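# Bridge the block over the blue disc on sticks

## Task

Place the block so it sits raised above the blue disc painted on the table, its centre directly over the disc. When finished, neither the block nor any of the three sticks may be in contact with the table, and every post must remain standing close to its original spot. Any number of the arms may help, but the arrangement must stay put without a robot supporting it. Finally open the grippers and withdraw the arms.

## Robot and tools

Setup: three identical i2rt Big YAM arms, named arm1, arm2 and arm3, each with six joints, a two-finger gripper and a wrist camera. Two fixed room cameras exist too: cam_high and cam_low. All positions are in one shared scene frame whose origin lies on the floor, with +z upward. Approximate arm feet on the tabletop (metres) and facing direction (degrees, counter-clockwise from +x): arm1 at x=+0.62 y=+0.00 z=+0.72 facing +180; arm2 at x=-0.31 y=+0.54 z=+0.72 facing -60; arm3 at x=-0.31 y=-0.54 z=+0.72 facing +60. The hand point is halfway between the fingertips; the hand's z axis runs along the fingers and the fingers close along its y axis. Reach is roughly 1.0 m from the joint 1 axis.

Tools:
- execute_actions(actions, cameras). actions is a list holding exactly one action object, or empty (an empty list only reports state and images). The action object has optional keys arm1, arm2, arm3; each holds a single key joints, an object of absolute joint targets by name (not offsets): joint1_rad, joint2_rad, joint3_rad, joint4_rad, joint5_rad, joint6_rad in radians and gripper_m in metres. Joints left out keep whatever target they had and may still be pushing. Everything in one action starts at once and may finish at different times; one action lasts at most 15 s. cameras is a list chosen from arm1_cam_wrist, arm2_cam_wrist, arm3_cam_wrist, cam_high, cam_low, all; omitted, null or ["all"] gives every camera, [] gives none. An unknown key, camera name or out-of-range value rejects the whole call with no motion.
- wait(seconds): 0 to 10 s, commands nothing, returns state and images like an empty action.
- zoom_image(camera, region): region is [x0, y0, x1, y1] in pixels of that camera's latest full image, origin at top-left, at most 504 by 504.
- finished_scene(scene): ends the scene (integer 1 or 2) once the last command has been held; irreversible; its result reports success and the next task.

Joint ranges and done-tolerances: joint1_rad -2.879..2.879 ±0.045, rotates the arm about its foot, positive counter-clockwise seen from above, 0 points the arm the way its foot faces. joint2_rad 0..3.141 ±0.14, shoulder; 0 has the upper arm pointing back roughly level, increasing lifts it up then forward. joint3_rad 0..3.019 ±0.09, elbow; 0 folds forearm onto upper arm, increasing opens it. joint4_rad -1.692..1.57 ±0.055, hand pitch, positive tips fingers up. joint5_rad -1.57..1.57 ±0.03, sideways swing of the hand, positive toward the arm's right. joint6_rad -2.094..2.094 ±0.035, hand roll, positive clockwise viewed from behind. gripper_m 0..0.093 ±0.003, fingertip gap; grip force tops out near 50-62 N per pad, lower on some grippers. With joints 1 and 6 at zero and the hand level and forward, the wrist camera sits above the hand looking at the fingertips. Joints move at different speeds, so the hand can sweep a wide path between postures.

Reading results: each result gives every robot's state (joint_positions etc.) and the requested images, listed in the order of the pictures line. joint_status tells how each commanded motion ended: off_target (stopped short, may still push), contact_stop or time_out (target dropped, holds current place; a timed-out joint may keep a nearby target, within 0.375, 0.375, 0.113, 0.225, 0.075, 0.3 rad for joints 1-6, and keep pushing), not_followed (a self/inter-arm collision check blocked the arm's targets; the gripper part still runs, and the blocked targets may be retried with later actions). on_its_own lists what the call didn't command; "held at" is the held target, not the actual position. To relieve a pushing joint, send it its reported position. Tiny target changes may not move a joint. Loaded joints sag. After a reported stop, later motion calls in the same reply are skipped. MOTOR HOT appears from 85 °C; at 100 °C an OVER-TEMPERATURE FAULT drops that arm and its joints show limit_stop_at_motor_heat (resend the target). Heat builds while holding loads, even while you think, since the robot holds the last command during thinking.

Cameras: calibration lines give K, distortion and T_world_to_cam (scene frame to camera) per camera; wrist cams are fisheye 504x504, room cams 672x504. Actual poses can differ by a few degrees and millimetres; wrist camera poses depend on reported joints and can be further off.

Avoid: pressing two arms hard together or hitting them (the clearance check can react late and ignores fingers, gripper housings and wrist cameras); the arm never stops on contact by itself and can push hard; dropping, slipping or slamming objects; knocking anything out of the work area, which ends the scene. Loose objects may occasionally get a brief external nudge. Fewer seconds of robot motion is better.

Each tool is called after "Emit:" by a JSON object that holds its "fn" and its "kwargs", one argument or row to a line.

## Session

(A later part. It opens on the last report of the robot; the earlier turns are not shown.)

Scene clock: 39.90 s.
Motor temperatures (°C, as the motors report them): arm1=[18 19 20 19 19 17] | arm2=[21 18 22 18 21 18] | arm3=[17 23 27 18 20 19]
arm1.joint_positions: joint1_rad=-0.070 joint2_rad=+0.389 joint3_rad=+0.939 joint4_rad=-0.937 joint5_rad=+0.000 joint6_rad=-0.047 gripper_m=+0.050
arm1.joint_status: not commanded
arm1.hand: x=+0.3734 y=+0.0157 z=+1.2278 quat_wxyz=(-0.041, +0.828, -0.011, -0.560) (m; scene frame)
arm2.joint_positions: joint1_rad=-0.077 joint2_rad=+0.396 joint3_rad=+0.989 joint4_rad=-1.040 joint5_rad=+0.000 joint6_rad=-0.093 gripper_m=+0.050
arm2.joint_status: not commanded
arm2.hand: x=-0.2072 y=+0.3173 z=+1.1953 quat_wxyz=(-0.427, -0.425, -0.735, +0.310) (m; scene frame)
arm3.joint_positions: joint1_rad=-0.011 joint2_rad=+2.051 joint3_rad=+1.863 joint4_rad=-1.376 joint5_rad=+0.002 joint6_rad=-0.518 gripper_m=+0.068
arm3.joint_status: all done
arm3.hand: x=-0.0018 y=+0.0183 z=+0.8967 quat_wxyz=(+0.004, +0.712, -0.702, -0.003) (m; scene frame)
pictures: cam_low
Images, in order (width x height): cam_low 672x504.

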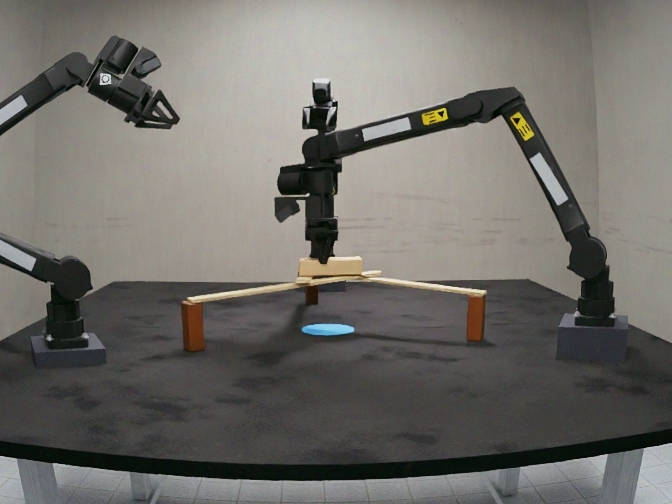

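Emit:
{"fn": "execute_actions", "kwargs": {
  "actions": [
    {"arm3":{"joints":{"gripper_m":0.093}}}
  ],
  "cameras": []
}}

Emit:
{"fn": "execute_actions", "kwargs": {
  "actions": [
    {"arm3":{"joints":{"joint2_rad":1.3}}}
  ],
  "cameras": ["cam_low","cam_high"]
}}

Scene clock: 40.77 s.
Motor temperatures (°C, as the motors report them): arm1=[18 19 21 19 19 17] | arm2=[21 18 22 18 21 18] | arm3=[17 23 27 18 20 19]
arm1.joint_positions: joint1_rad=-0.070 joint2_rad=+0.389 joint3_rad=+0.939 joint4_rad=-0.937 joint5_rad=+0.000 joint6_rad=-0.047 gripper_m=+0.050
arm1.joint_status: not commanded
arm1.hand: x=+0.3734 y=+0.0157 z=+1.2278 quat_wxyz=(-0.041, +0.828, -0.011, -0.560) (m; scene frame)
arm2.joint_positions: joint1_rad=-0.077 joint2_rad=+0.396 joint3_rad=+0.989 joint4_rad=-1.040 joint5_rad=+0.000 joint6_rad=-0.093 gripper_m=+0.050
arm2.joint_status: not commanded
arm2.hand: x=-0.2072 y=+0.3173 z=+1.1953 quat_wxyz=(-0.427, -0.425, -0.735, +0.310) (m; scene frame)
arm3.joint_positions: joint1_rad=-0.011 joint2_rad=+2.051 joint3_rad=+1.863 joint4_rad=-1.376 joint5_rad=+0.002 joint6_rad=-0.518 gripper_m=+0.093
arm3.joint_status: all done
arm3.hand: x=-0.0018 y=+0.0183 z=+0.8967 quat_wxyz=(+0.004, +0.712, -0.702, -0.003) (m; scene frame)
pictures: none
No camera images: the call's "cameras" was empty. Leave "cameras" out to get every camera's image.

Scene clock: 42.67 s.
Motor temperatures (°C, as the motors report them): arm1=[18 19 21 19 19 17] | arm2=[21 18 22 18 21 18] | arm3=[17 23 27 18 20 19]
arm1.joint_positions: joint1_rad=-0.070 joint2_rad=+0.389 joint3_rad=+0.939 joint4_rad=-0.937 joint5_rad=+0.000 joint6_rad=-0.047 gripper_m=+0.050
arm1.joint_status: not commanded
arm1.hand: x=+0.3734 y=+0.0157 z=+1.2278 quat_wxyz=(-0.041, +0.828, -0.011, -0.560) (m; scene frame)
arm2.joint_positions: joint1_rad=-0.077 joint2_rad=+0.396 joint3_rad=+0.989 joint4_rad=-1.040 joint5_rad=+0.000 joint6_rad=-0.093 gripper_m=+0.050
arm2.joint_status: not commanded
arm2.hand: x=-0.2072 y=+0.3173 z=+1.1953 quat_wxyz=(-0.427, -0.425, -0.735, +0.310) (m; scene frame)
arm3.joint_positions: joint1_rad=-0.011 joint2_rad=+1.317 joint3_rad=+1.897 joint4_rad=-1.373 joint5_rad=+0.002 joint6_rad=-0.518 gripper_m=+0.093
arm3.joint_status: all done
arm3.hand: x=-0.0678 y=-0.1102 z=+1.3291 quat_wxyz=(-0.359, +0.659, -0.653, -0.105) (m; scene frame)
pictures: cam_high, cam_low
Images, in order (width x height): cam_high 672x504, cam_low 672x504.

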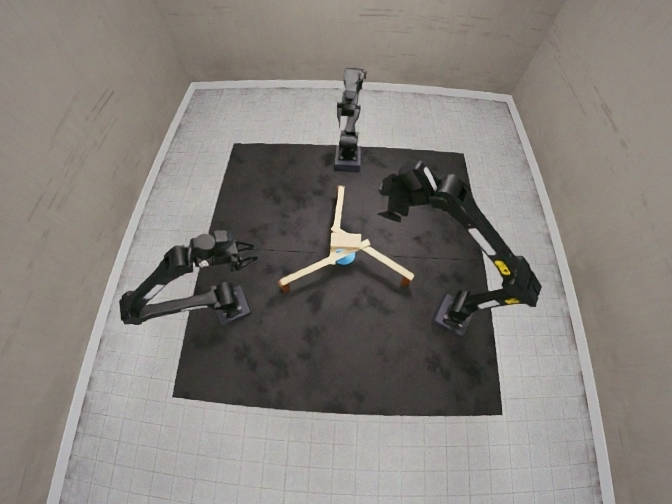

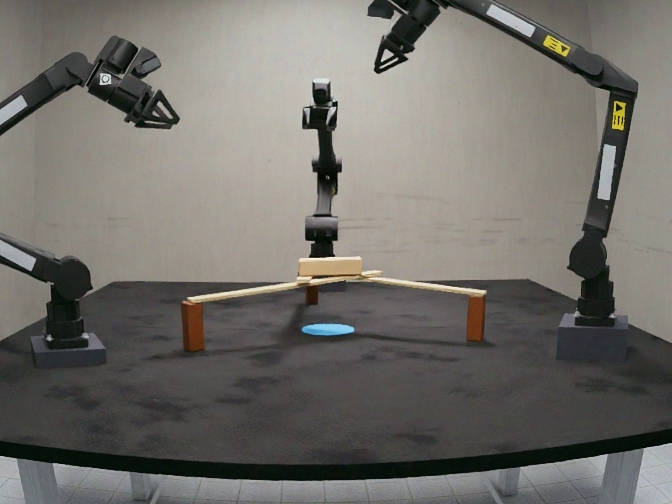

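Emit:
{"fn": "finished_scene", "kwargs": {
  "scene": 1
}}

The scene is finished: the task was done.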